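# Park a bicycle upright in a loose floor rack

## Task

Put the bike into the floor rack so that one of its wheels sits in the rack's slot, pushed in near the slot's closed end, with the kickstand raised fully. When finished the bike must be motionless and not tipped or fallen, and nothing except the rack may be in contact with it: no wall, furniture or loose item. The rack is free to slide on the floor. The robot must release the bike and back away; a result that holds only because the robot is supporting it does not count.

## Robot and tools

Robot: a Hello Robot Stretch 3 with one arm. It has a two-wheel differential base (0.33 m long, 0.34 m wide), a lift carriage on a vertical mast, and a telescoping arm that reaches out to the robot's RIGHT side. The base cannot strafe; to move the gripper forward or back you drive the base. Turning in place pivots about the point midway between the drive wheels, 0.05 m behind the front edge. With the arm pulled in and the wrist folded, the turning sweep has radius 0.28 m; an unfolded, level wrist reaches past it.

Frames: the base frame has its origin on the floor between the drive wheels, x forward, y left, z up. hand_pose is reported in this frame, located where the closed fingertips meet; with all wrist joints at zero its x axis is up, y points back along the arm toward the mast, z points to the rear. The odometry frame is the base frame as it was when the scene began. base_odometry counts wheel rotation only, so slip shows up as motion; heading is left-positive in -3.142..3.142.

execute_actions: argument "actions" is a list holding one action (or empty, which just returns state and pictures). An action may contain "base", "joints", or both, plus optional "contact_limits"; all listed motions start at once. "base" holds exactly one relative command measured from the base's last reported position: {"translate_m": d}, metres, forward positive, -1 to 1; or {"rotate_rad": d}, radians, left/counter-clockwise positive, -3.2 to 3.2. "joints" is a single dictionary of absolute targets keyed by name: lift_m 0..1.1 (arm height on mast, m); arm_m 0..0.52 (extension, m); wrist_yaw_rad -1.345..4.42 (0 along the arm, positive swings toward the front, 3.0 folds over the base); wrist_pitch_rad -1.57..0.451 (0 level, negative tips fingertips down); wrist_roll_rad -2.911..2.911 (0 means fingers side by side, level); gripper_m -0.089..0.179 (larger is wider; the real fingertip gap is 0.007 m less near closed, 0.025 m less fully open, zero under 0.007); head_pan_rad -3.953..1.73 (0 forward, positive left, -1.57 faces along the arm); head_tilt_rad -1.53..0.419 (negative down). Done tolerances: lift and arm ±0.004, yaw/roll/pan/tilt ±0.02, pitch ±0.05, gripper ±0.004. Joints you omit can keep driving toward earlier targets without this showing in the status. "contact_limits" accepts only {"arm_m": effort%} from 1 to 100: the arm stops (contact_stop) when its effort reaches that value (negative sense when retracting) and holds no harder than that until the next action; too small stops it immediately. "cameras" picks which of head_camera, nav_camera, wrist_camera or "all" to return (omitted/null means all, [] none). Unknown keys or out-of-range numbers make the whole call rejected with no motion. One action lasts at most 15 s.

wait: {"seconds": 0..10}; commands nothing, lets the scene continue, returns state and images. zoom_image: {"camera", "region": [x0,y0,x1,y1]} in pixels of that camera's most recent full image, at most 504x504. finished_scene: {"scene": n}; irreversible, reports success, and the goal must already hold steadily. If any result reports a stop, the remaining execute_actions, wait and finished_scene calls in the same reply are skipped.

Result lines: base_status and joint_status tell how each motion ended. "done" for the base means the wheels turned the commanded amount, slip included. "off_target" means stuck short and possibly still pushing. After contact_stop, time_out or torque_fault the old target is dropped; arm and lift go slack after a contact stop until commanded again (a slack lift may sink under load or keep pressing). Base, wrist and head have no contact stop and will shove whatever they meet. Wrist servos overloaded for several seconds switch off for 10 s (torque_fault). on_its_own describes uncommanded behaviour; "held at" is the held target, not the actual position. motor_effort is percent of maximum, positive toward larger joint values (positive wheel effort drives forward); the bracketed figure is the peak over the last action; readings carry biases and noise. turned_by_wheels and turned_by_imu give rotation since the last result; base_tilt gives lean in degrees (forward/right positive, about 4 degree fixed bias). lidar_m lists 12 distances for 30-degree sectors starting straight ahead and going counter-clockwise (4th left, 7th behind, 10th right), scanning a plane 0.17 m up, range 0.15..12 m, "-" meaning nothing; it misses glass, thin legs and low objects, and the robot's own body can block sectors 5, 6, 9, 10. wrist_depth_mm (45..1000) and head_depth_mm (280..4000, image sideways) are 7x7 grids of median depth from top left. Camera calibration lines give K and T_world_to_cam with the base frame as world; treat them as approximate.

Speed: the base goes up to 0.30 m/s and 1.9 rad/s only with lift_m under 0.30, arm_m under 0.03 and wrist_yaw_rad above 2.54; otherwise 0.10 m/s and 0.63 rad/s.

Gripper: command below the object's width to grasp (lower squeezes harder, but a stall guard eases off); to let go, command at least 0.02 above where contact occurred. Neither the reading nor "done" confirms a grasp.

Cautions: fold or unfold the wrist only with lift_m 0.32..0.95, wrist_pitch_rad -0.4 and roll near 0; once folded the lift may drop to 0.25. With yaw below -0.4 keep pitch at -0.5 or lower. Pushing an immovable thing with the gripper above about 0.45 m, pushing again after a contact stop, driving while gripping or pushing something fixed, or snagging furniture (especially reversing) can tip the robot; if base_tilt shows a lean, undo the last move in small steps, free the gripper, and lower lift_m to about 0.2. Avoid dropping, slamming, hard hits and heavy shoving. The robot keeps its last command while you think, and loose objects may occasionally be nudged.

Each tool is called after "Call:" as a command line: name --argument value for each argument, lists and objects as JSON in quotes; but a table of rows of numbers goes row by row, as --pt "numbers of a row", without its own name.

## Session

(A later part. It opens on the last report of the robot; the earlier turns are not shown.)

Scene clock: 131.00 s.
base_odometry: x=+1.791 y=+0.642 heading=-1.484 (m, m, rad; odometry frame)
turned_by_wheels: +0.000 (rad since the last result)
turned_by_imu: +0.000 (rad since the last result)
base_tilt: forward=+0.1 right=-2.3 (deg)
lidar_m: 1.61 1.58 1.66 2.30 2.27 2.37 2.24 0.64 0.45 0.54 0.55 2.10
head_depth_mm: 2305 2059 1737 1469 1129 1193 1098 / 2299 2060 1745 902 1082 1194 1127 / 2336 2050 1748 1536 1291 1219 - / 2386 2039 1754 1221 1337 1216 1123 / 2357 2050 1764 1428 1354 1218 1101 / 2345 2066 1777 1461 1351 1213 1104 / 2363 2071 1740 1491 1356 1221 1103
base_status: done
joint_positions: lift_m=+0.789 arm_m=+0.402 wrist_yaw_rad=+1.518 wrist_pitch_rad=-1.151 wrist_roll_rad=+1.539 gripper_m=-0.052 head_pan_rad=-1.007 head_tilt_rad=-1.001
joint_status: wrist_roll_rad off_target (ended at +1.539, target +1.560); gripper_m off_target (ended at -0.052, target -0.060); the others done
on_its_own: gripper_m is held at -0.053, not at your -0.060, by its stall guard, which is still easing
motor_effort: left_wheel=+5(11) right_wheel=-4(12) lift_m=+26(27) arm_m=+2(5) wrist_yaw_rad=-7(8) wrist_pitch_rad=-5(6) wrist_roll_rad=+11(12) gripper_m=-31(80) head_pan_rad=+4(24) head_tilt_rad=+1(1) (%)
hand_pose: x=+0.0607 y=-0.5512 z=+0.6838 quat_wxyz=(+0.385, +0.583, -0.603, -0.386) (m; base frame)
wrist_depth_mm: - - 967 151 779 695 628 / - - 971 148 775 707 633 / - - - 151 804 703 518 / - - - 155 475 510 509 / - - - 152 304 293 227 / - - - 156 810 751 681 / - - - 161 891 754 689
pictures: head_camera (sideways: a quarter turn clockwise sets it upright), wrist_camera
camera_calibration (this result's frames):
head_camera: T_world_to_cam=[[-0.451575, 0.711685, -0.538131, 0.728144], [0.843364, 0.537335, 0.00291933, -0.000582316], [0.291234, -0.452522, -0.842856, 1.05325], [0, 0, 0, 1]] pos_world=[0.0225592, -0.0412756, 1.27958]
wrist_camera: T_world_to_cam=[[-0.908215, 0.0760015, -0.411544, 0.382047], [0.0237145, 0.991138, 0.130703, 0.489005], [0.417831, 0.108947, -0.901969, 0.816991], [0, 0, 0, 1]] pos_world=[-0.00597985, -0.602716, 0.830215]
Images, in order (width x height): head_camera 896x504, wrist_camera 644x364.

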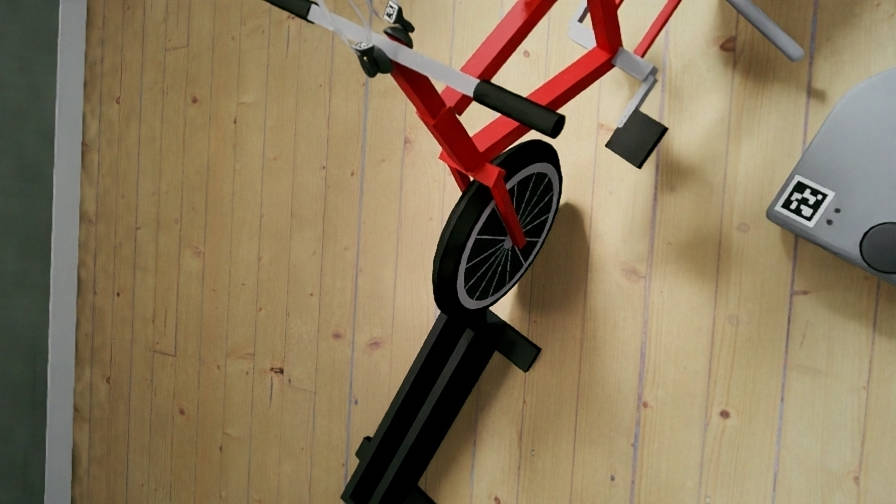

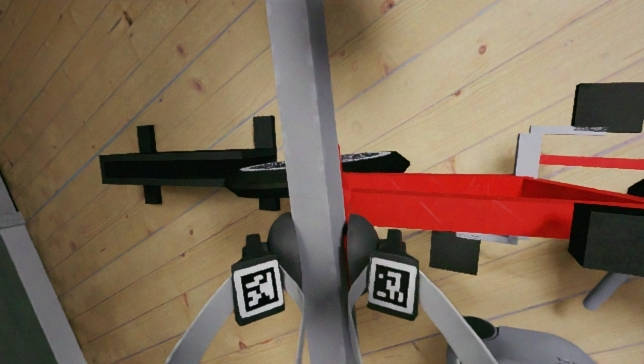

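Call:
execute_actions --actions '[{"joints": {"wrist_roll_rad": 1.67, "gripper_m": -0.065, "arm_m": 0.405}}]' --cameras '["wrist_camera", "head_camera"]'

Scene clock: 132.77 s.
base_odometry: x=+1.791 y=+0.642 heading=-1.484 (m, m, rad; odometry frame)
turned_by_wheels: +0.000 (rad since the last result)
turned_by_imu: +0.000 (rad since the last result)
base_tilt: forward=+0.1 right=-2.3 (deg)
lidar_m: 1.61 1.58 1.67 2.30 2.28 2.37 2.23 0.64 0.45 0.53 0.53 2.10
head_depth_mm: 2296 2032 1751 1487 1126 1194 1084 / 2305 2052 1748 884 1310 1194 1121 / 2325 2030 1744 1531 1290 1221 - / 2358 2055 1739 1214 1340 1213 1129 / 2331 2071 1747 1422 1359 1214 1106 / 2351 2062 1752 1453 1357 1209 1101 / 2383 2068 1751 1494 1356 1215 1108
base_status: not commanded
joint_positions: lift_m=+0.789 arm_m=+0.405 wrist_yaw_rad=+1.512 wrist_pitch_rad=-1.153 wrist_roll_rad=+1.664 gripper_m=-0.063 head_pan_rad=-1.007 head_tilt_rad=-1.001
joint_status: all done
motor_effort: left_wheel=+4(5) right_wheel=-1(4) lift_m=+26(25) arm_m=+2(3) wrist_yaw_rad=-1(10) wrist_pitch_rad=-4(5) wrist_roll_rad=+3(19) gripper_m=-35(100) head_pan_rad=+3(4) head_tilt_rad=+1(1) (%)
hand_pose: x=+0.0600 y=-0.5547 z=+0.6836 quat_wxyz=(+0.346, +0.556, -0.627, -0.423) (m; base frame)
wrist_depth_mm: - - 933 148 734 686 624 / - - 947 147 787 700 482 / - - - 156 774 709 650 / - - 875 154 310 291 246 / - - - 153 707 725 592 / - - - 156 840 763 709 / - - - 163 905 - -
pictures: head_camera (sideways: a quarter turn clockwise sets it upright), wrist_camera
camera_calibration (this result's frames):
head_camera: T_world_to_cam=[[-0.451575, 0.711685, -0.538131, 0.728144], [0.843364, 0.537335, 0.00291933, -0.000582316], [0.291234, -0.452522, -0.842856, 1.05325], [0, 0, 0, 1]] pos_world=[0.0225592, -0.0412756, 1.27958]
wrist_camera: T_world_to_cam=[[-0.890975, 0.205486, -0.404894, 0.447916], [0.142333, 0.973186, 0.180693, 0.441247], [0.431167, 0.103363, -0.896332, 0.809697], [0, 0, 0, 1]] pos_world=[-0.012837, -0.605149, 0.827386]
Images, in order (width x height): head_camera 896x504, wrist_camera 644x364.

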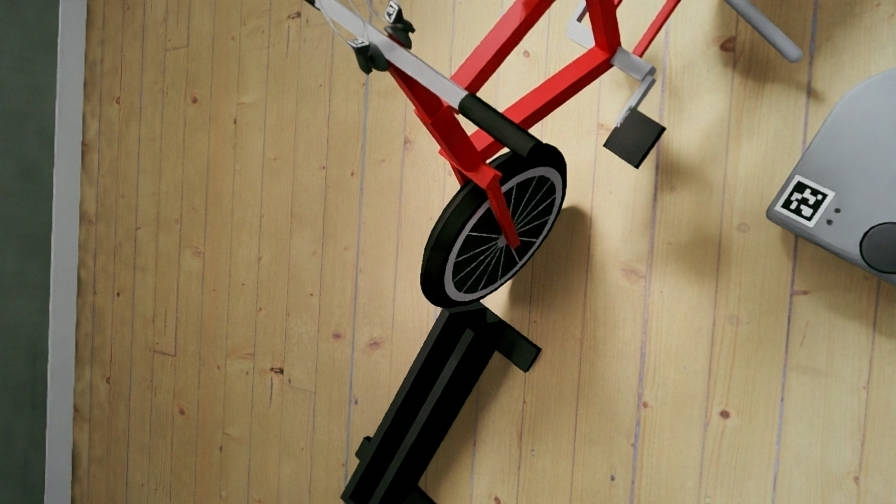

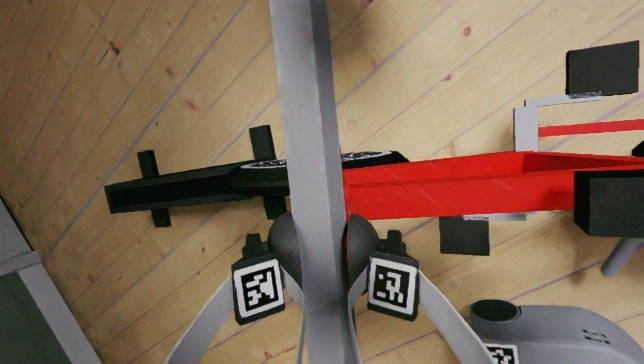

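Call:
zoom_image --camera "wrist_camera" --region '[90, 110, 430, 240]'

Call:
zoom_image --camera "head_camera" --region '[400, 130, 600, 390]'

Region (90, 110, 430, 240) of wrist_camera's 644x364 image, scaled by 1.482; it fills the top 193 rows of this view, and the rest is white.

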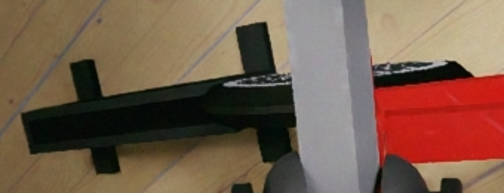

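Region (400, 130, 600, 390) of head_camera's 896x504 image, scaled by 1.938, with more detail than that image has; it fills the left 388 columns of this view, and the rest is white.

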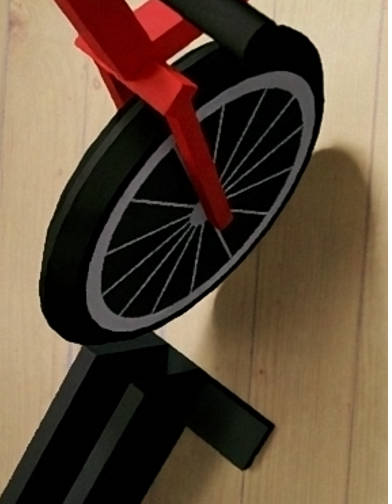

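Call:
execute_actions --actions '[{"joints": {"wrist_roll_rad": 1.57}}]' --cameras '["wrist_camera", "head_camera"]'

Scene clock: 133.93 s.
base_odometry: x=+1.791 y=+0.642 heading=-1.484 (m, m, rad; odometry frame)
turned_by_wheels: +0.000 (rad since the last result)
turned_by_imu: +0.000 (rad since the last result)
base_tilt: forward=+0.1 right=-2.3 (deg)
lidar_m: 1.61 1.57 1.67 2.29 2.27 2.37 2.23 0.64 0.45 0.54 0.54 2.10
head_depth_mm: 2291 2025 1756 1504 1116 1197 1103 / 2312 2046 1751 886 1295 1192 1130 / 2374 2068 1734 1522 1279 1216 - / 2347 2073 1766 1203 1329 1213 1128 / 2355 2055 1765 1417 1348 1209 1099 / 2372 2051 1745 1450 1353 1211 1103 / 2383 2065 1770 1498 1361 1206 1106
base_status: not commanded
joint_positions: lift_m=+0.789 arm_m=+0.405 wrist_yaw_rad=+1.509 wrist_pitch_rad=-1.153 wrist_roll_rad=+1.578 gripper_m=-0.056 head_pan_rad=-1.007 head_tilt_rad=-1.001
joint_status: all done
on_its_own: gripper_m is held at -0.058, not at your -0.065, by its stall guard, which is still easing
motor_effort: left_wheel=+3(3) right_wheel=-1(1) lift_m=+26(26) arm_m=+2(2) wrist_yaw_rad=+0(1) wrist_pitch_rad=-4(4) wrist_roll_rad=-5(7) gripper_m=-32(34) head_pan_rad=+3(2) head_tilt_rad=+0(1) (%)
hand_pose: x=+0.0600 y=-0.5550 z=+0.6836 quat_wxyz=(+0.372, +0.572, -0.612, -0.399) (m; base frame)
wrist_depth_mm: - - 942 144 749 685 630 / - - 971 149 764 705 513 / - - - 154 806 714 503 / - - 871 154 461 487 394 / - - - 153 302 568 228 / - - - 157 838 754 685 / - - - 164 869 - 692
pictures: head_camera (sideways: a quarter turn clockwise sets it upright), wrist_camera
camera_calibration (this result's frames):
head_camera: T_world_to_cam=[[-0.451575, 0.711685, -0.538131, 0.728144], [0.843364, 0.537335, 0.00291933, -0.000582317], [0.291234, -0.452522, -0.842856, 1.05325], [0, 0, 0, 1]] pos_world=[0.0225592, -0.0412756, 1.27958]
wrist_camera: T_world_to_cam=[[-0.904323, 0.123329, -0.408645, 0.405728], [0.0683616, 0.986839, 0.146546, 0.476826], [0.42134, 0.104589, -0.900852, 0.814086], [0, 0, 0, 1]] pos_world=[-0.00869447, -0.605733, 0.829293]
Images, in order (width x height): head_camera 896x504, wrist_camera 644x364.

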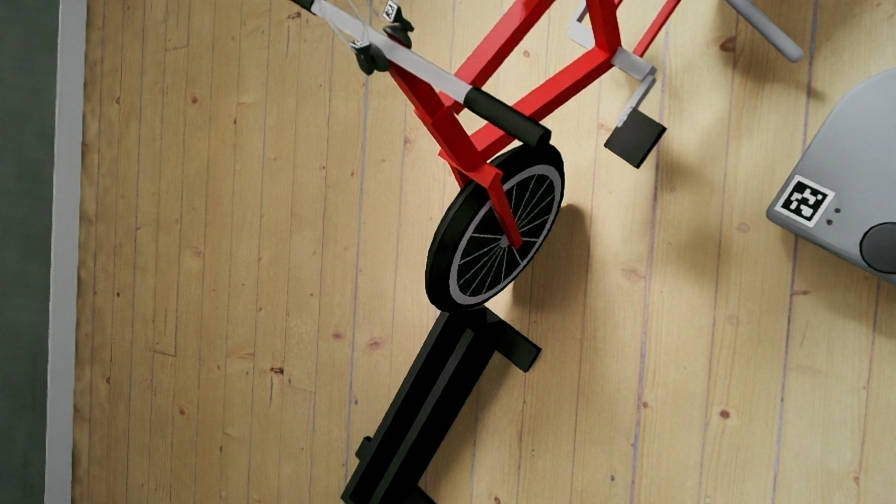

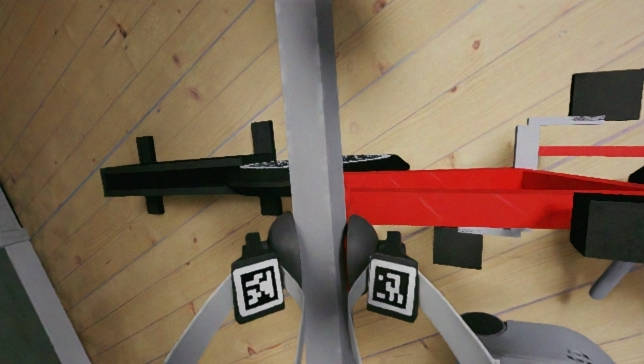

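Call:
zoom_image --camera "wrist_camera" --region '[90, 110, 430, 240]'

Call:
zoom_image --camera "head_camera" --region '[400, 130, 600, 390]'

Region (90, 110, 430, 240) of wrist_camera's 644x364 image, scaled by 1.482; it fills the top 193 rows of this view, and the rest is white.

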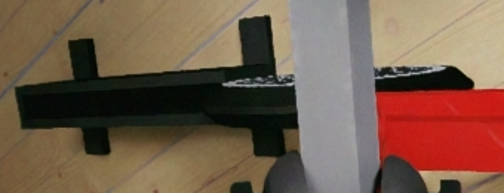

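Region (400, 130, 600, 390) of head_camera's 896x504 image, scaled by 1.938, with more detail than that image has; it fills the left 388 columns of this view, and the rest is white.

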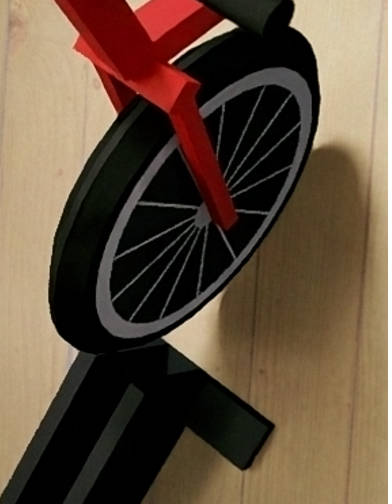

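Call:
execute_actions --actions '[{"base": {"translate_m": 0.12}, "joints": {"gripper_m": -0.062, "wrist_roll_rad": 1.56}}]' --cameras '["wrist_camera", "head_camera"]'

Scene clock: 136.57 s.
base_odometry: x=+1.801 y=+0.522 heading=-1.484 (m, m, rad; odometry frame)
turned_by_wheels: +0.000 (rad since the last result)
turned_by_imu: +0.000 (rad since the last result)
base_tilt: forward=+0.1 right=-2.3 (deg)
lidar_m: 1.51 1.47 1.55 2.22 2.32 2.44 2.35 0.65 0.46 0.54 0.54 1.95
head_depth_mm: 2264 2049 1744 1494 1127 1190 1094 / 2273 2054 1750 888 1304 1188 1127 / 2286 2038 1760 1538 1288 1210 - / 2287 2052 1761 1214 1331 1209 1122 / 2283 2074 1749 1428 1351 1213 1097 / 2346 2046 1764 1444 1365 1219 1102 / 2371 2071 1765 1507 1353 1215 1106
base_status: done
joint_positions: lift_m=+0.789 arm_m=+0.405 wrist_yaw_rad=+1.507 wrist_pitch_rad=-1.151 wrist_roll_rad=+1.572 gripper_m=-0.050 head_pan_rad=-1.007 head_tilt_rad=-1.001
joint_status: gripper_m off_target (ended at -0.050, target -0.062); the others done
on_its_own: gripper_m is held at -0.052, not at your -0.062, by its stall guard, which is still easing
motor_effort: left_wheel=+3(8) right_wheel=-2(14) lift_m=+25(26) arm_m=+2(2) wrist_yaw_rad=+2(3) wrist_pitch_rad=-4(7) wrist_roll_rad=-7(9) gripper_m=-30(61) head_pan_rad=+3(2) head_tilt_rad=+1(1) (%)
hand_pose: x=+0.0605 y=-0.5551 z=+0.6838 quat_wxyz=(+0.373, +0.574, -0.612, -0.397) (m; base frame)
wrist_depth_mm: - - 929 145 759 687 635 / - - 959 148 776 696 492 / - - - 154 801 730 637 / - - 850 154 457 486 380 / - - - 152 301 567 229 / - - - 156 820 755 702 / - - - 165 897 - 693
pictures: head_camera (sideways: a quarter turn clockwise sets it upright), wrist_camera
camera_calibration (this result's frames):
head_camera: T_world_to_cam=[[-0.451628, 0.711651, -0.538131, 0.728145], [0.843324, 0.537398, 0.00291933, -0.000582073], [0.291268, -0.4525, -0.842856, 1.05325], [0, 0, 0, 1]] pos_world=[0.0225623, -0.0412744, 1.27958]
wrist_camera: T_world_to_cam=[[-0.904063, 0.118469, -0.410653, 0.404917], [0.0639978, 0.987507, 0.143992, 0.479318], [0.422582, 0.103897, -0.90035, 0.813248], [0, 0, 0, 1]] pos_world=[-0.00826895, -0.605794, 0.82947]
Images, in order (width x height): head_camera 896x504, wrist_camera 644x364.

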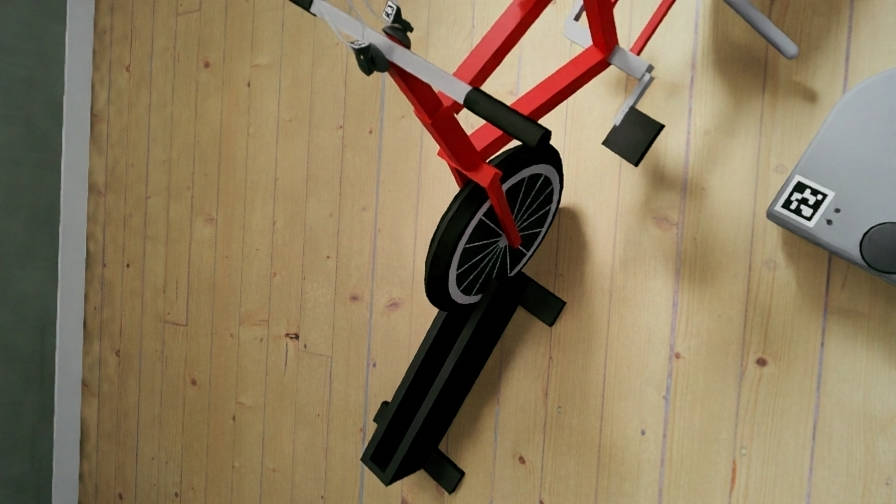

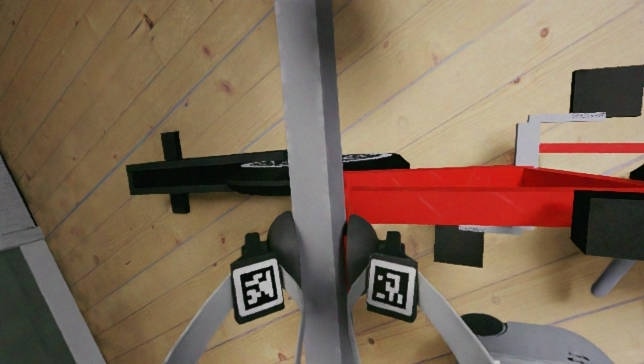

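Call:
zoom_image --camera "wrist_camera" --region '[110, 120, 430, 230]'

Call:
zoom_image --camera "head_camera" --region '[350, 200, 600, 504]'

Region (110, 120, 430, 230) of wrist_camera's 644x364 image, scaled by 1.575; it fills the top 173 rows of this view, and the rest is white.

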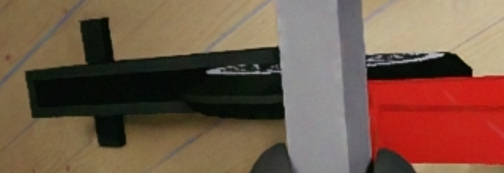

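Region (350, 200, 600, 504) of head_camera's 896x504 image, scaled by 1.658, with more detail than that image has; it fills the left 414 columns of this view, and the rest is white.

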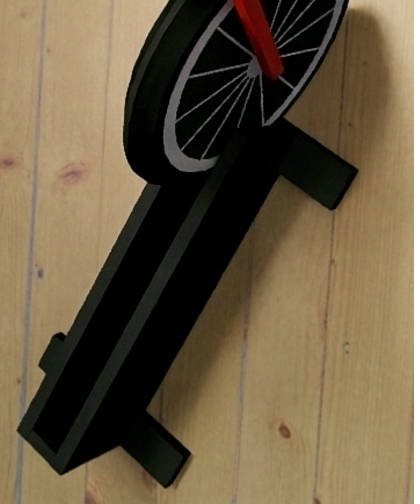

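Call:
execute_actions --actions '[{"base": {"translate_m": 0.3}, "joints": {"gripper_m": -0.066, "wrist_roll_rad": 1.555, "lift_m": 0.791}}]' --cameras '["wrist_camera", "head_camera"]'

Scene clock: 143.27 s.
base_odometry: x=+1.827 y=+0.223 heading=-1.484 (m, m, rad; odometry frame)
turned_by_wheels: +0.000 (rad since the last result)
turned_by_imu: +0.001 (rad since the last result)
base_tilt: forward=+0.1 right=-2.3 (deg)
lidar_m: 1.23 1.20 1.27 1.82 2.46 2.58 2.62 0.68 0.48 0.55 0.55 1.60
head_depth_mm: 2146 2065 1751 1494 1144 1211 1092 / 2182 2063 1751 911 1090 1214 1125 / 2232 2079 1750 1105 1281 1219 - / 2218 2057 1759 1232 1338 1216 1117 / 2237 2059 1749 1413 1354 1219 1097 / 2272 2078 1743 1525 1357 1220 1100 / 2292 2066 1761 1528 1356 1221 1106
base_status: done
joint_positions: lift_m=+0.791 arm_m=+0.405 wrist_yaw_rad=+1.507 wrist_pitch_rad=-1.154 wrist_roll_rad=+1.561 gripper_m=-0.047 head_pan_rad=-1.007 head_tilt_rad=-1.001
joint_status: gripper_m off_target (ended at -0.047, target -0.066); the others done
on_its_own: gripper_m is held at -0.049, not at your -0.066, by its stall guard, which is still easing
motor_effort: left_wheel=+2(8) right_wheel=-2(17) lift_m=+27(31) arm_m=+2(2) wrist_yaw_rad=+2(3) wrist_pitch_rad=-3(8) wrist_roll_rad=-4(9) gripper_m=-29(100) head_pan_rad=+3(4) head_tilt_rad=+0(0) (%)
hand_pose: x=+0.0598 y=-0.5551 z=+0.6855 quat_wxyz=(+0.377, +0.575, -0.609, -0.395) (m; base frame)
wrist_depth_mm: - - 954 143 753 685 627 / - - 988 147 770 710 487 / - - - 154 767 713 642 / - - 879 153 452 487 301 / - - - 153 592 588 233 / - - - 157 818 762 697 / - - - 163 882 - 700
pictures: head_camera (sideways: a quarter turn clockwise sets it upright), wrist_camera
camera_calibration (this result's frames):
head_camera: T_world_to_cam=[[-0.451656, 0.711633, -0.538131, 0.728145], [0.843303, 0.537431, 0.00291933, -0.000581941], [0.291286, -0.452489, -0.842856, 1.05325], [0, 0, 0, 1]] pos_world=[0.0225639, -0.0412737, 1.27958]
wrist_camera: T_world_to_cam=[[-0.906519, 0.108199, -0.408064, 0.397598], [0.0550585, 0.988644, 0.139828, 0.483095], [0.418559, 0.104289, -0.902182, 0.816802], [0, 0, 0, 1]] pos_world=[-0.00804811, -0.605813, 0.831599]
Images, in order (width x height): head_camera 896x504, wrist_camera 644x364.

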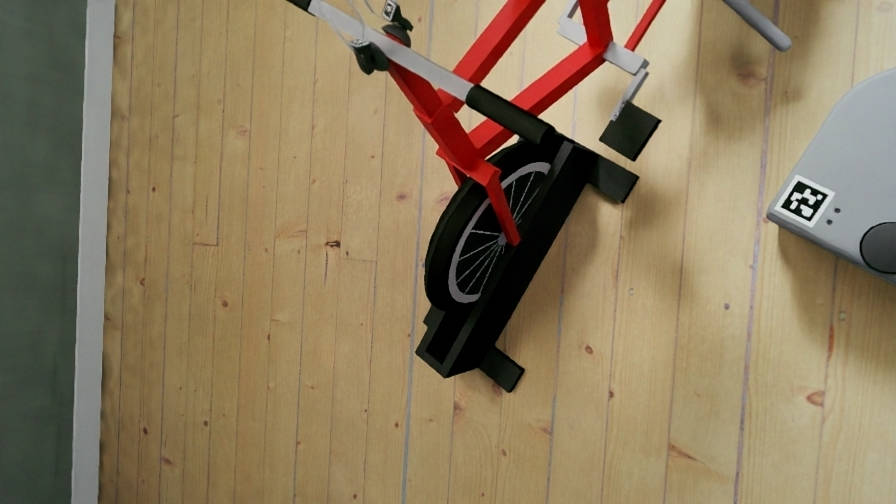

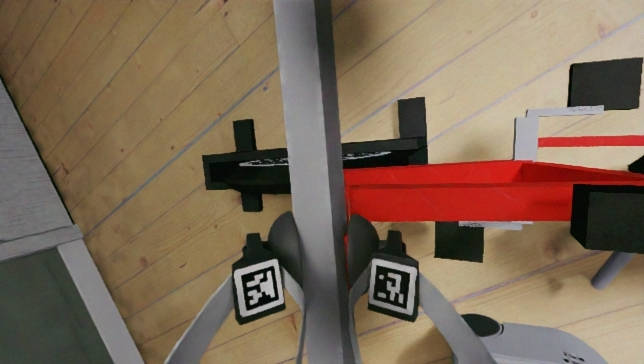

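Call:
zoom_image --camera "head_camera" --region '[400, 130, 660, 400]'

Region (400, 130, 660, 400) of head_camera's 896x504 image, scaled by 1.867, with more detail than that image has; it fills the left 485 columns of this view, and the rest is white.

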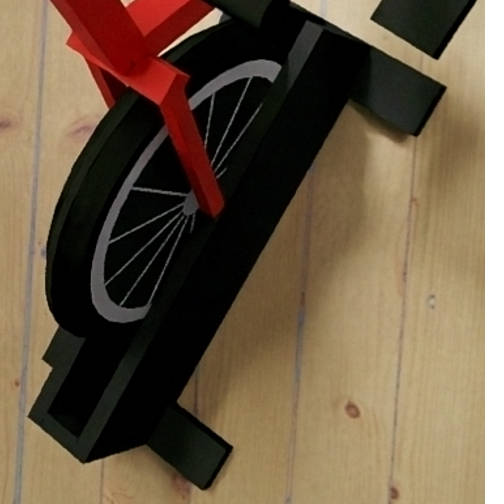

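Call:
execute_actions --actions '[{"base": {"translate_m": 0.098}, "joints": {"gripper_m": -0.06, "arm_m": 0.41}}]' --cameras '["wrist_camera", "head_camera"]'

Scene clock: 145.70 s.
base_odometry: x=+1.836 y=+0.126 heading=-1.484 (m, m, rad; odometry frame)
turned_by_wheels: +0.000 (rad since the last result)
turned_by_imu: +0.000 (rad since the last result)
base_tilt: forward=+0.1 right=-2.3 (deg)
lidar_m: 1.14 1.11 1.17 1.69 2.51 2.62 2.71 0.69 0.48 0.55 0.55 1.47
head_depth_mm: 2097 2030 1761 1471 1288 1208 1098 / 2149 2036 1739 900 1093 1211 1133 / 2146 2080 1746 1102 1288 1214 - / 2171 2090 1750 1226 1333 1213 1123 / 2187 2061 1755 1483 1355 1218 1105 / 2220 2092 1767 1525 1360 1226 1104 / 2211 2057 1759 1520 1360 1215 1098
base_status: done
joint_positions: lift_m=+0.791 arm_m=+0.410 wrist_yaw_rad=+1.507 wrist_pitch_rad=-1.154 wrist_roll_rad=+1.561 gripper_m=-0.052 head_pan_rad=-1.007 head_tilt_rad=-1.001
joint_status: gripper_m off_target (ended at -0.052, target -0.060); the others done
on_its_own: gripper_m is held at -0.053, not at your -0.060, by its stall guard, which is still easing
motor_effort: left_wheel=+3(9) right_wheel=-2(14) lift_m=+27(27) arm_m=+3(2) wrist_yaw_rad=+2(2) wrist_pitch_rad=-3(2) wrist_roll_rad=-4(4) gripper_m=-31(90) head_pan_rad=+3(3) head_tilt_rad=+0(0) (%)
hand_pose: x=+0.0598 y=-0.5600 z=+0.6855 quat_wxyz=(+0.377, +0.575, -0.609, -0.395) (m; base frame)
wrist_depth_mm: - - 961 144 775 675 616 / - - 963 149 773 711 493 / - - - 154 774 706 636 / - - - 153 453 491 296 / - - - 153 602 567 234 / - - - 156 836 774 678 / - - - 164 882 - 699
pictures: head_camera (sideways: a quarter turn clockwise sets it upright), wrist_camera
camera_calibration (this result's frames):
head_camera: T_world_to_cam=[[-0.451669, 0.711625, -0.538131, 0.728145], [0.843293, 0.537447, 0.00291933, -0.00058188], [0.291294, -0.452483, -0.842856, 1.05325], [0, 0, 0, 1]] pos_world=[0.0225647, -0.0412734, 1.27958]
wrist_camera: T_world_to_cam=[[-0.906483, 0.108048, -0.408185, 0.398161], [0.0548787, 0.988654, 0.139828, 0.487964], [0.418662, 0.104351, -0.902127, 0.817301], [0, 0, 0, 1]] pos_world=[-0.00802594, -0.610735, 0.831602]
Images, in order (width x height): head_camera 896x504, wrist_camera 644x364.

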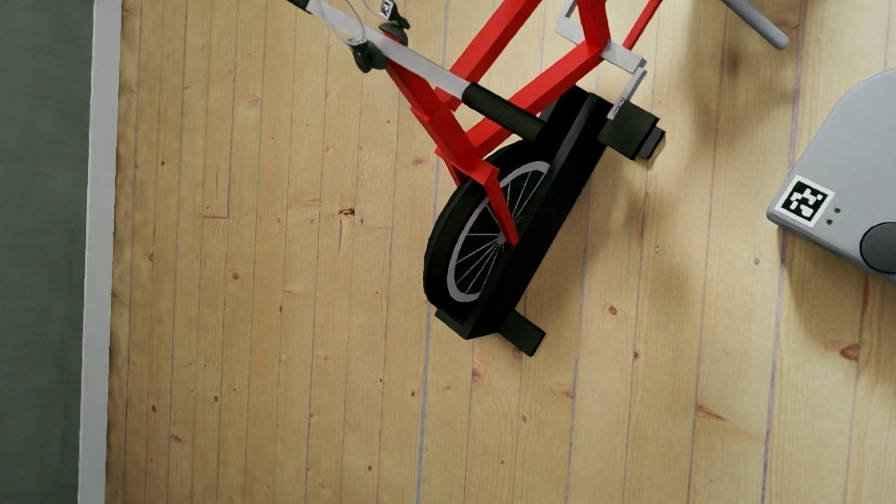

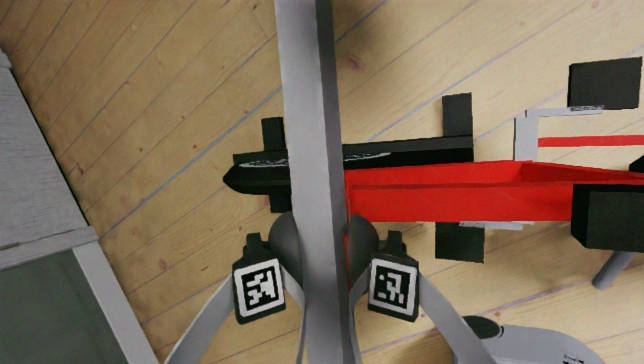

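Call:
execute_actions --actions '[{"joints": {"gripper_m": 0.075, "arm_m": 0.425, "head_pan_rad": -1.9, "head_tilt_rad": -1.05}}]'

Scene clock: 148.10 s.
base_odometry: x=+1.836 y=+0.126 heading=-1.484 (m, m, rad; odometry frame)
turned_by_wheels: +0.000 (rad since the last result)
turned_by_imu: +0.000 (rad since the last result)
base_tilt: forward=+0.1 right=-2.3 (deg)
lidar_m: 1.14 1.11 1.18 1.68 2.50 2.62 2.70 0.69 0.48 0.55 0.55 1.47
head_depth_mm: 2270 1975 1672 1468 1350 - - / 2286 1948 1677 1174 - - - / 2329 1967 1721 - 1278 1241 - / 2320 1998 - 1050 1310 1220 - / 2398 1888 1706 1200 1250 1210 1101 / 2375 1936 1680 1439 1234 1213 1093 / 2274 1946 1615 917 1154 1210 1104
base_status: not commanded
joint_positions: lift_m=+0.791 arm_m=+0.425 wrist_yaw_rad=+1.514 wrist_pitch_rad=-1.158 wrist_roll_rad=+1.556 gripper_m=+0.075 head_pan_rad=-1.893 head_tilt_rad=-1.037
joint_status: all done
motor_effort: left_wheel=+3(4) right_wheel=-2(2) lift_m=+27(26) arm_m=+3(8) wrist_yaw_rad=-4(15) wrist_pitch_rad=-1(3) wrist_roll_rad=-1(4) gripper_m=+0(80) head_pan_rad=-4(40) head_tilt_rad=-8(15) (%)
hand_pose: x=+0.0590 y=-0.5744 z=+0.6852 quat_wxyz=(+0.381, +0.577, -0.606, -0.394) (m; base frame)
wrist_depth_mm: - - 948 144 759 677 626 / - - 977 148 773 708 500 / - - - 155 793 726 515 / - - - 153 483 503 437 / - - - 157 302 297 230 / - - - 163 889 753 690 / - - - 165 850 - 703
pictures: head_camera (sideways: a quarter turn clockwise sets it upright), nav_camera (sideways: a quarter turn counterclockwise sets it upright), wrist_camera
camera_calibration (this result's frames):
head_camera: T_world_to_cam=[[0.271372, 0.817811, -0.507487, 0.683814], [0.94967, -0.313238, 0.00304339, -0.00139216], [-0.156475, -0.48277, -0.861654, 1.08042], [0, 0, 0, 1]] pos_world=[-0.0151874, -0.0380726, 1.27798]
nav_camera: T_world_to_cam=[[-0.275631, -0.805481, 0.524622, -0.637185], [-0.948595, 0.316232, -0.0128546, 0.0730407], [-0.155548, -0.501196, -0.851239, 1.06858], [0, 0, 0, 1]] pos_world=[0.0598733, -0.000769827, 1.24484]
wrist_camera: T_world_to_cam=[[-0.909056, 0.0977431, -0.405049, 0.390933], [0.0449113, 0.989419, 0.137964, 0.50462], [0.414248, 0.107225, -0.903826, 0.821972], [0, 0, 0, 1]] pos_world=[-0.00778334, -0.625628, 0.831648]
Images, in order (width x height): head_camera 896x504, nav_camera 672x504, wrist_camera 644x364.

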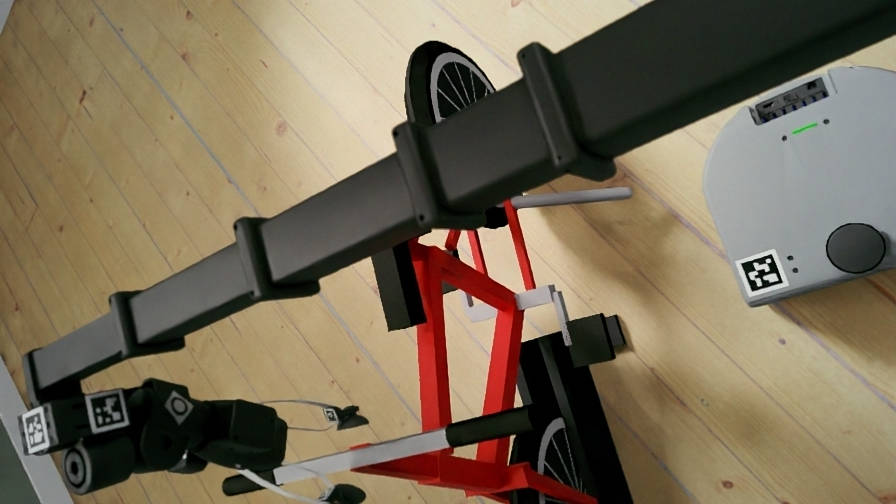

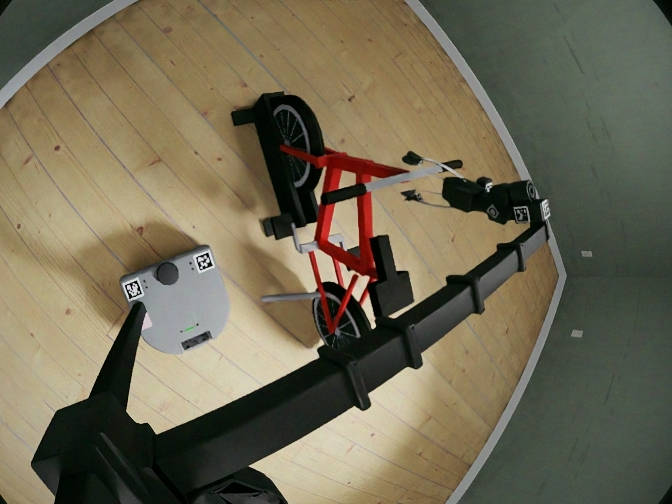

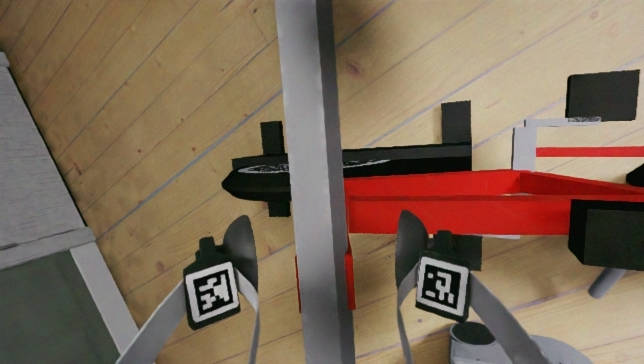

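Call:
execute_actions --actions '[{"joints": {"gripper_m": 0.11, "lift_m": 0.85, "arm_m": 0.0}}]' --cameras '["head_camera"]'

Scene clock: 153.63 s.
base_odometry: x=+1.836 y=+0.126 heading=-1.484 (m, m, rad; odometry frame)
turned_by_wheels: +0.000 (rad since the last result)
turned_by_imu: +0.001 (rad since the last result)
base_tilt: forward=+0.1 right=-2.4 (deg)
lidar_m: 1.14 1.12 1.18 1.68 2.50 2.62 2.70 0.69 0.48 0.55 0.55 1.47
head_depth_mm: 2307 1931 1685 1549 - - 1082 / 2312 1957 1679 - - 1202 - / 2332 1946 1677 - 1291 1245 - / 2329 1955 1678 - - 1204 - / 2329 1953 1706 895 - 1169 1097 / 2342 1966 1700 1449 1240 1196 1100 / 2295 1959 1632 922 1155 1224 1099
base_status: not commanded
joint_positions: lift_m=+0.850 arm_m=+0.000 wrist_yaw_rad=+1.513 wrist_pitch_rad=-1.158 wrist_roll_rad=+1.556 gripper_m=+0.110 head_pan_rad=-1.893 head_tilt_rad=-1.037
joint_status: all done
motor_effort: left_wheel=+3(3) right_wheel=-2(2) lift_m=+31(34) arm_m=-2(2) wrist_yaw_rad=-3(4) wrist_pitch_rad=-1(2) wrist_roll_rad=-1(1) gripper_m=+1(80) head_pan_rad=-3(3) head_tilt_rad=-8(8) (%)
hand_pose: x=+0.0589 y=-0.1500 z=+0.7440 quat_wxyz=(+0.381, +0.577, -0.606, -0.394) (m; base frame)
wrist_depth_mm: - - - 884 805 735 675 / - - - 916 837 756 694 / - - - 929 837 772 702 / - - - 973 867 - - / - - - - 899 - - / - - - - 900 - 708 / 966 - - - 970 853 745
pictures: head_camera (sideways: a quarter turn clockwise sets it upright)
camera_calibration (this result's frames):
head_camera: T_world_to_cam=[[0.271559, 0.817772, -0.507449, 0.683764], [0.949601, -0.313446, 0.00304354, -0.00139193], [-0.156569, -0.4827, -0.861676, 1.08045], [0, 0, 0, 1]] pos_world=[-0.0151954, -0.0380669, 1.27798]
Images, in order (width x height): head_camera 896x504.

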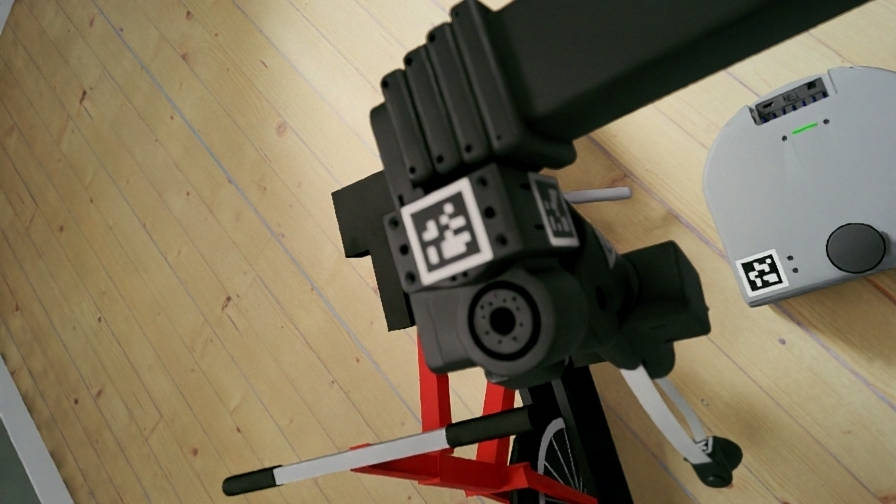

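Call:
execute_actions --actions '[{"base": {"translate_m": -0.16}, "joints": {"gripper_m": 0.0, "lift_m": 0.52, "wrist_yaw_rad": 0.0, "wrist_roll_rad": 0.0, "head_pan_rad": -1.7, "head_tilt_rad": -1.15}}]' --cameras '["head_camera", "wrist_camera"]'

Scene clock: 157.53 s.
base_odometry: x=+1.822 y=+0.285 heading=-1.484 (m, m, rad; odometry frame)
turned_by_wheels: +0.000 (rad since the last result)
turned_by_imu: +0.000 (rad since the last result)
base_tilt: forward=+0.1 right=-2.3 (deg)
lidar_m: 1.29 1.26 1.33 1.90 2.43 2.54 2.56 2.50 0.52 0.43 0.61 0.76
head_depth_mm: 1963 1726 1562 1404 1291 1190 - / 1937 1734 1544 1188 1306 1198 - / 1961 1737 1560 1155 1315 - - / 1970 1735 879 1211 1312 - 1090 / 1965 1733 1561 1352 1295 1191 1102 / 1972 1741 1557 1259 1260 1187 1104 / 1984 1754 1569 1182 1292 1190 1104
base_status: done
joint_positions: lift_m=+0.520 arm_m=+0.000 wrist_yaw_rad=+0.004 wrist_pitch_rad=-1.160 wrist_roll_rad=+0.004 gripper_m=+0.000 head_pan_rad=-1.707 head_tilt_rad=-1.136
joint_status: all done
motor_effort: left_wheel=+3(4) right_wheel=-1(6) lift_m=+23(25) arm_m=-2(2) wrist_yaw_rad=-3(4) wrist_pitch_rad=+0(1) wrist_roll_rad=-3(4) gripper_m=-2(79) head_pan_rad=+3(17) head_tilt_rad=-9(23) (%)
hand_pose: x=-0.0213 y=-0.2255 z=+0.4143 quat_wxyz=(+0.591, +0.388, -0.592, -0.388) (m; base frame)
wrist_depth_mm: 434 518 429 664 404 410 407 / 492 490 568 639 512 509 636 / 614 414 613 619 617 619 619 / 610 603 599 597 597 597 595 / 573 583 576 584 570 564 574 / 567 553 551 - 559 552 552 / 546 543 531 - - 528 536
pictures: head_camera (sideways: a quarter turn clockwise sets it upright), wrist_camera
camera_calibration (this result's frames):
head_camera: T_world_to_cam=[[0.121706, 0.899284, -0.420089, 0.570886], [0.991168, -0.13257, 0.00336335, -0.00206144], [-0.0526666, -0.416789, -0.907476, 1.13933], [0, 0, 0, 1]] pos_world=[-0.00743251, -0.0388041, 1.27374]
wrist_camera: T_world_to_cam=[[-0.99812, 0.0535397, -0.029838, 0.00676308], [0.0596731, 0.959997, -0.273577, 0.364529], [0.0139972, -0.274843, -0.961387, 0.502154], [0, 0, 0, 1]] pos_world=[-0.022031, -0.212296, 0.582693]
Images, in order (width x height): head_camera 896x504, wrist_camera 644x364.

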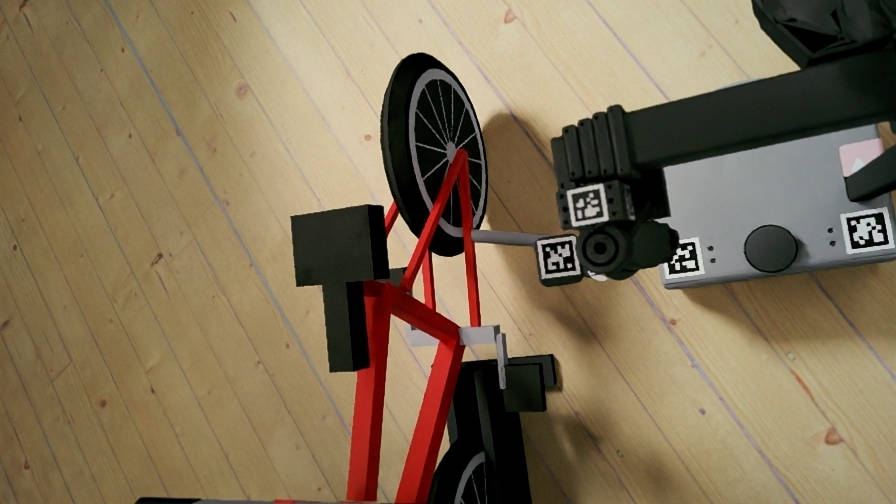

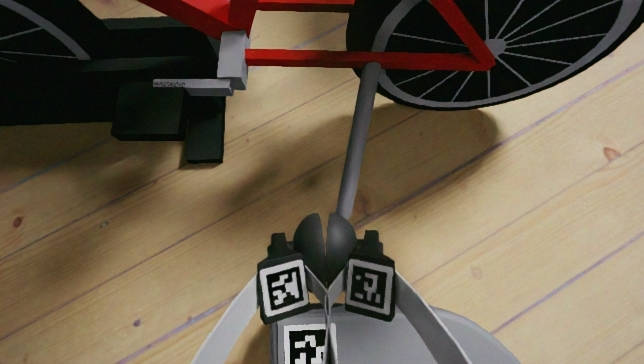

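Call:
execute_actions --actions '[{"joints": {"lift_m": 0.102, "wrist_yaw_rad": 0.2, "wrist_pitch_rad": -0.6, "arm_m": 0.03}}]' --cameras '["head_camera", "wrist_camera"]'

Scene clock: 162.67 s.
base_odometry: x=+1.822 y=+0.285 heading=-1.484 (m, m, rad; odometry frame)
turned_by_wheels: +0.000 (rad since the last result)
turned_by_imu: +0.001 (rad since the last result)
base_tilt: forward=+0.1 right=-2.4 (deg)
lidar_m: 1.29 1.26 1.33 1.90 2.43 2.54 2.56 2.50 0.52 0.43 0.61 0.76
head_depth_mm: 1944 1730 1555 1397 1289 1183 1101 / 1952 1729 1554 1206 1289 1218 - / 1951 1734 1547 1156 1299 - - / 1967 1738 881 1204 1295 - 1089 / 1981 1749 1550 1357 1287 1194 1101 / 1975 1733 1576 1262 1268 1186 1101 / 1975 1737 1566 1181 1294 1190 1101
base_status: not commanded
joint_positions: lift_m=+0.102 arm_m=+0.030 wrist_yaw_rad=+0.197 wrist_pitch_rad=-0.618 wrist_roll_rad=+0.004 gripper_m=+0.000 head_pan_rad=-1.707 head_tilt_rad=-1.136
joint_status: all done
motor_effort: left_wheel=+2(3) right_wheel=-1(1) lift_m=+23(23) arm_m=+3(2) wrist_yaw_rad=+2(2) wrist_pitch_rad=+8(9) wrist_roll_rad=-3(3) gripper_m=-2(2) head_pan_rad=+3(2) head_tilt_rad=-9(10) (%)
hand_pose: x=+0.0165 y=-0.3658 z=+0.0727 quat_wxyz=(+0.690, +0.280, -0.650, -0.149) (m; base frame)
wrist_depth_mm: 259 253 525 583 578 217 125 / 298 282 366 447 436 247 120 / 344 319 348 364 355 341 117 / 310 282 305 304 298 287 114 / 267 263 263 277 260 124 240 / 234 233 232 - 232 112 218 / 208 206 205 204 204 106 196
pictures: head_camera (sideways: a quarter turn clockwise sets it upright), wrist_camera
camera_calibration (this result's frames):
head_camera: T_world_to_cam=[[0.121707, 0.899293, -0.42007, 0.570861], [0.991168, -0.13257, 0.00336342, -0.00206153], [-0.052664, -0.416769, -0.907486, 1.13934], [0, 0, 0, 1]] pos_world=[-0.00743243, -0.0388035, 1.27374]
wrist_camera: T_world_to_cam=[[-0.985138, -0.162841, -0.0546369, -0.0356719], [-0.072044, 0.680506, -0.729192, 0.336593], [0.155923, -0.714419, -0.682125, -0.0488375], [0, 0, 0, 1]] pos_world=[-0.00327741, -0.269753, 0.210178]
Images, in order (width x height): head_camera 896x504, wrist_camera 644x364.

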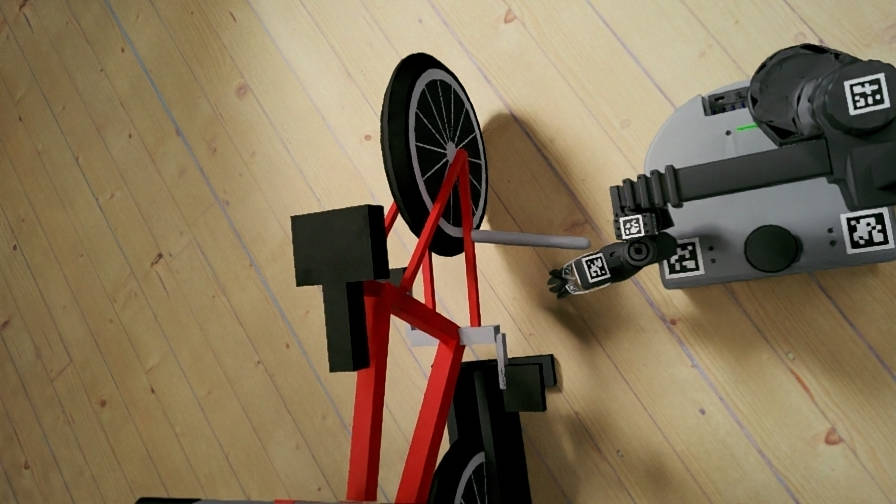

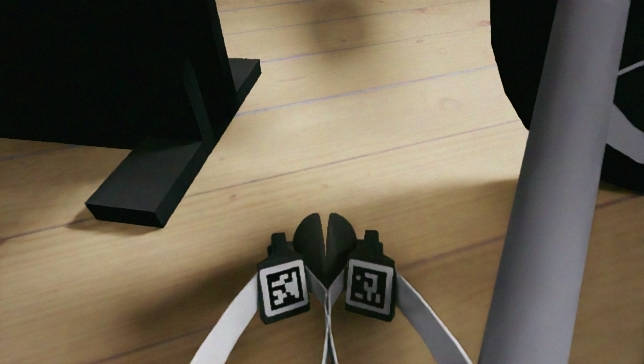

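Call:
execute_actions --actions '[{"base": {"translate_m": -0.07}, "joints": {"lift_m": 0.127, "wrist_yaw_rad": 0.0}}]' --cameras '["head_camera", "wrist_camera"]'

Scene clock: 164.73 s.
base_odometry: x=+1.816 y=+0.355 heading=-1.484 (m, m, rad; odometry frame)
turned_by_wheels: +0.000 (rad since the last result)
turned_by_imu: +0.000 (rad since the last result)
base_tilt: forward=+0.1 right=-2.3 (deg)
lidar_m: 1.35 1.32 1.39 1.99 2.40 2.51 2.50 2.44 0.52 0.43 0.60 0.76
head_depth_mm: 1970 1734 1557 1390 1286 1189 1098 / 1962 1739 1554 1184 1292 1217 - / 1962 1744 1557 1169 1292 - - / 1965 1737 885 1349 1291 - 1090 / 1959 1739 1564 1354 1292 1194 1100 / 1994 1752 1546 1306 1276 1185 1095 / 1975 1715 1529 1134 1295 1189 1103
base_status: done
joint_positions: lift_m=+0.127 arm_m=+0.030 wrist_yaw_rad=+0.003 wrist_pitch_rad=-0.618 wrist_roll_rad=+0.004 gripper_m=+0.000 head_pan_rad=-1.707 head_tilt_rad=-1.136
joint_status: all done
motor_effort: left_wheel=+3(10) right_wheel=-1(26) lift_m=+30(32) arm_m=+3(3) wrist_yaw_rad=-3(33) wrist_pitch_rad=+8(8) wrist_roll_rad=-3(2) gripper_m=-2(5) head_pan_rad=+3(3) head_tilt_rad=-9(8) (%)
hand_pose: x=-0.0209 y=-0.3696 z=+0.0975 quat_wxyz=(+0.673, +0.216, -0.674, -0.215) (m; base frame)
wrist_depth_mm: 651 643 668 654 229 208 214 / 327 513 507 500 256 227 238 / 354 398 406 400 384 260 266 / 316 346 342 339 324 306 307 / 291 294 296 306 278 281 284 / 263 259 261 - 132 246 252 / 233 232 229 228 222 221 224
pictures: head_camera (sideways: a quarter turn clockwise sets it upright), wrist_camera
camera_calibration (this result's frames):
head_camera: T_world_to_cam=[[0.121622, 0.899324, -0.420028, 0.570807], [0.991181, -0.132473, 0.00336356, -0.00206179], [-0.0526176, -0.416733, -0.907505, 1.13936], [0, 0, 0, 1]] pos_world=[-0.00742846, -0.0388035, 1.27374]
wrist_camera: T_world_to_cam=[[-0.998075, 0.0296234, -0.0544824, -0.00101344], [0.0600471, 0.681197, -0.729633, 0.357667], [0.015499, -0.7315, -0.681665, -0.0381097], [0, 0, 0, 1]] pos_world=[-0.0218977, -0.271489, 0.234933]
Images, in order (width x height): head_camera 896x504, wrist_camera 644x364.

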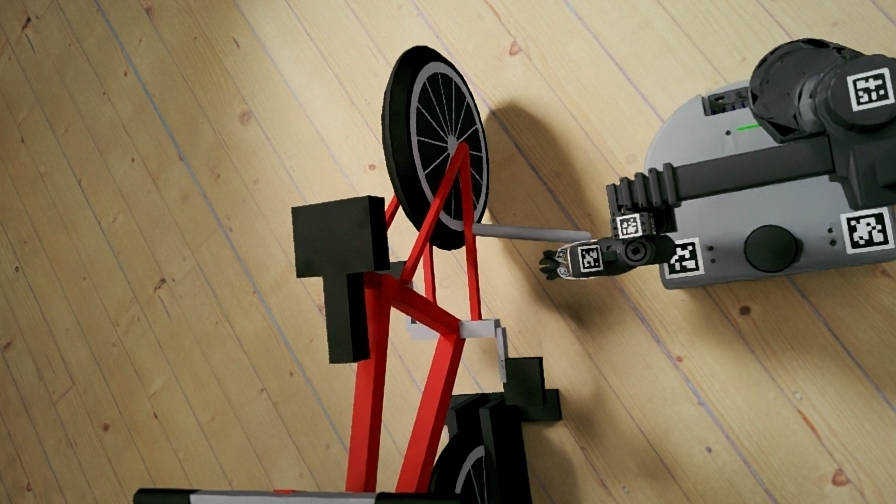

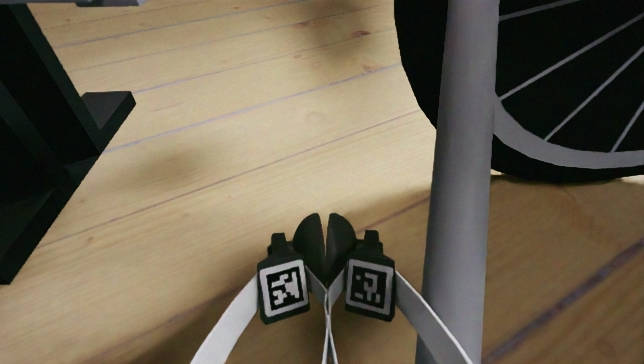

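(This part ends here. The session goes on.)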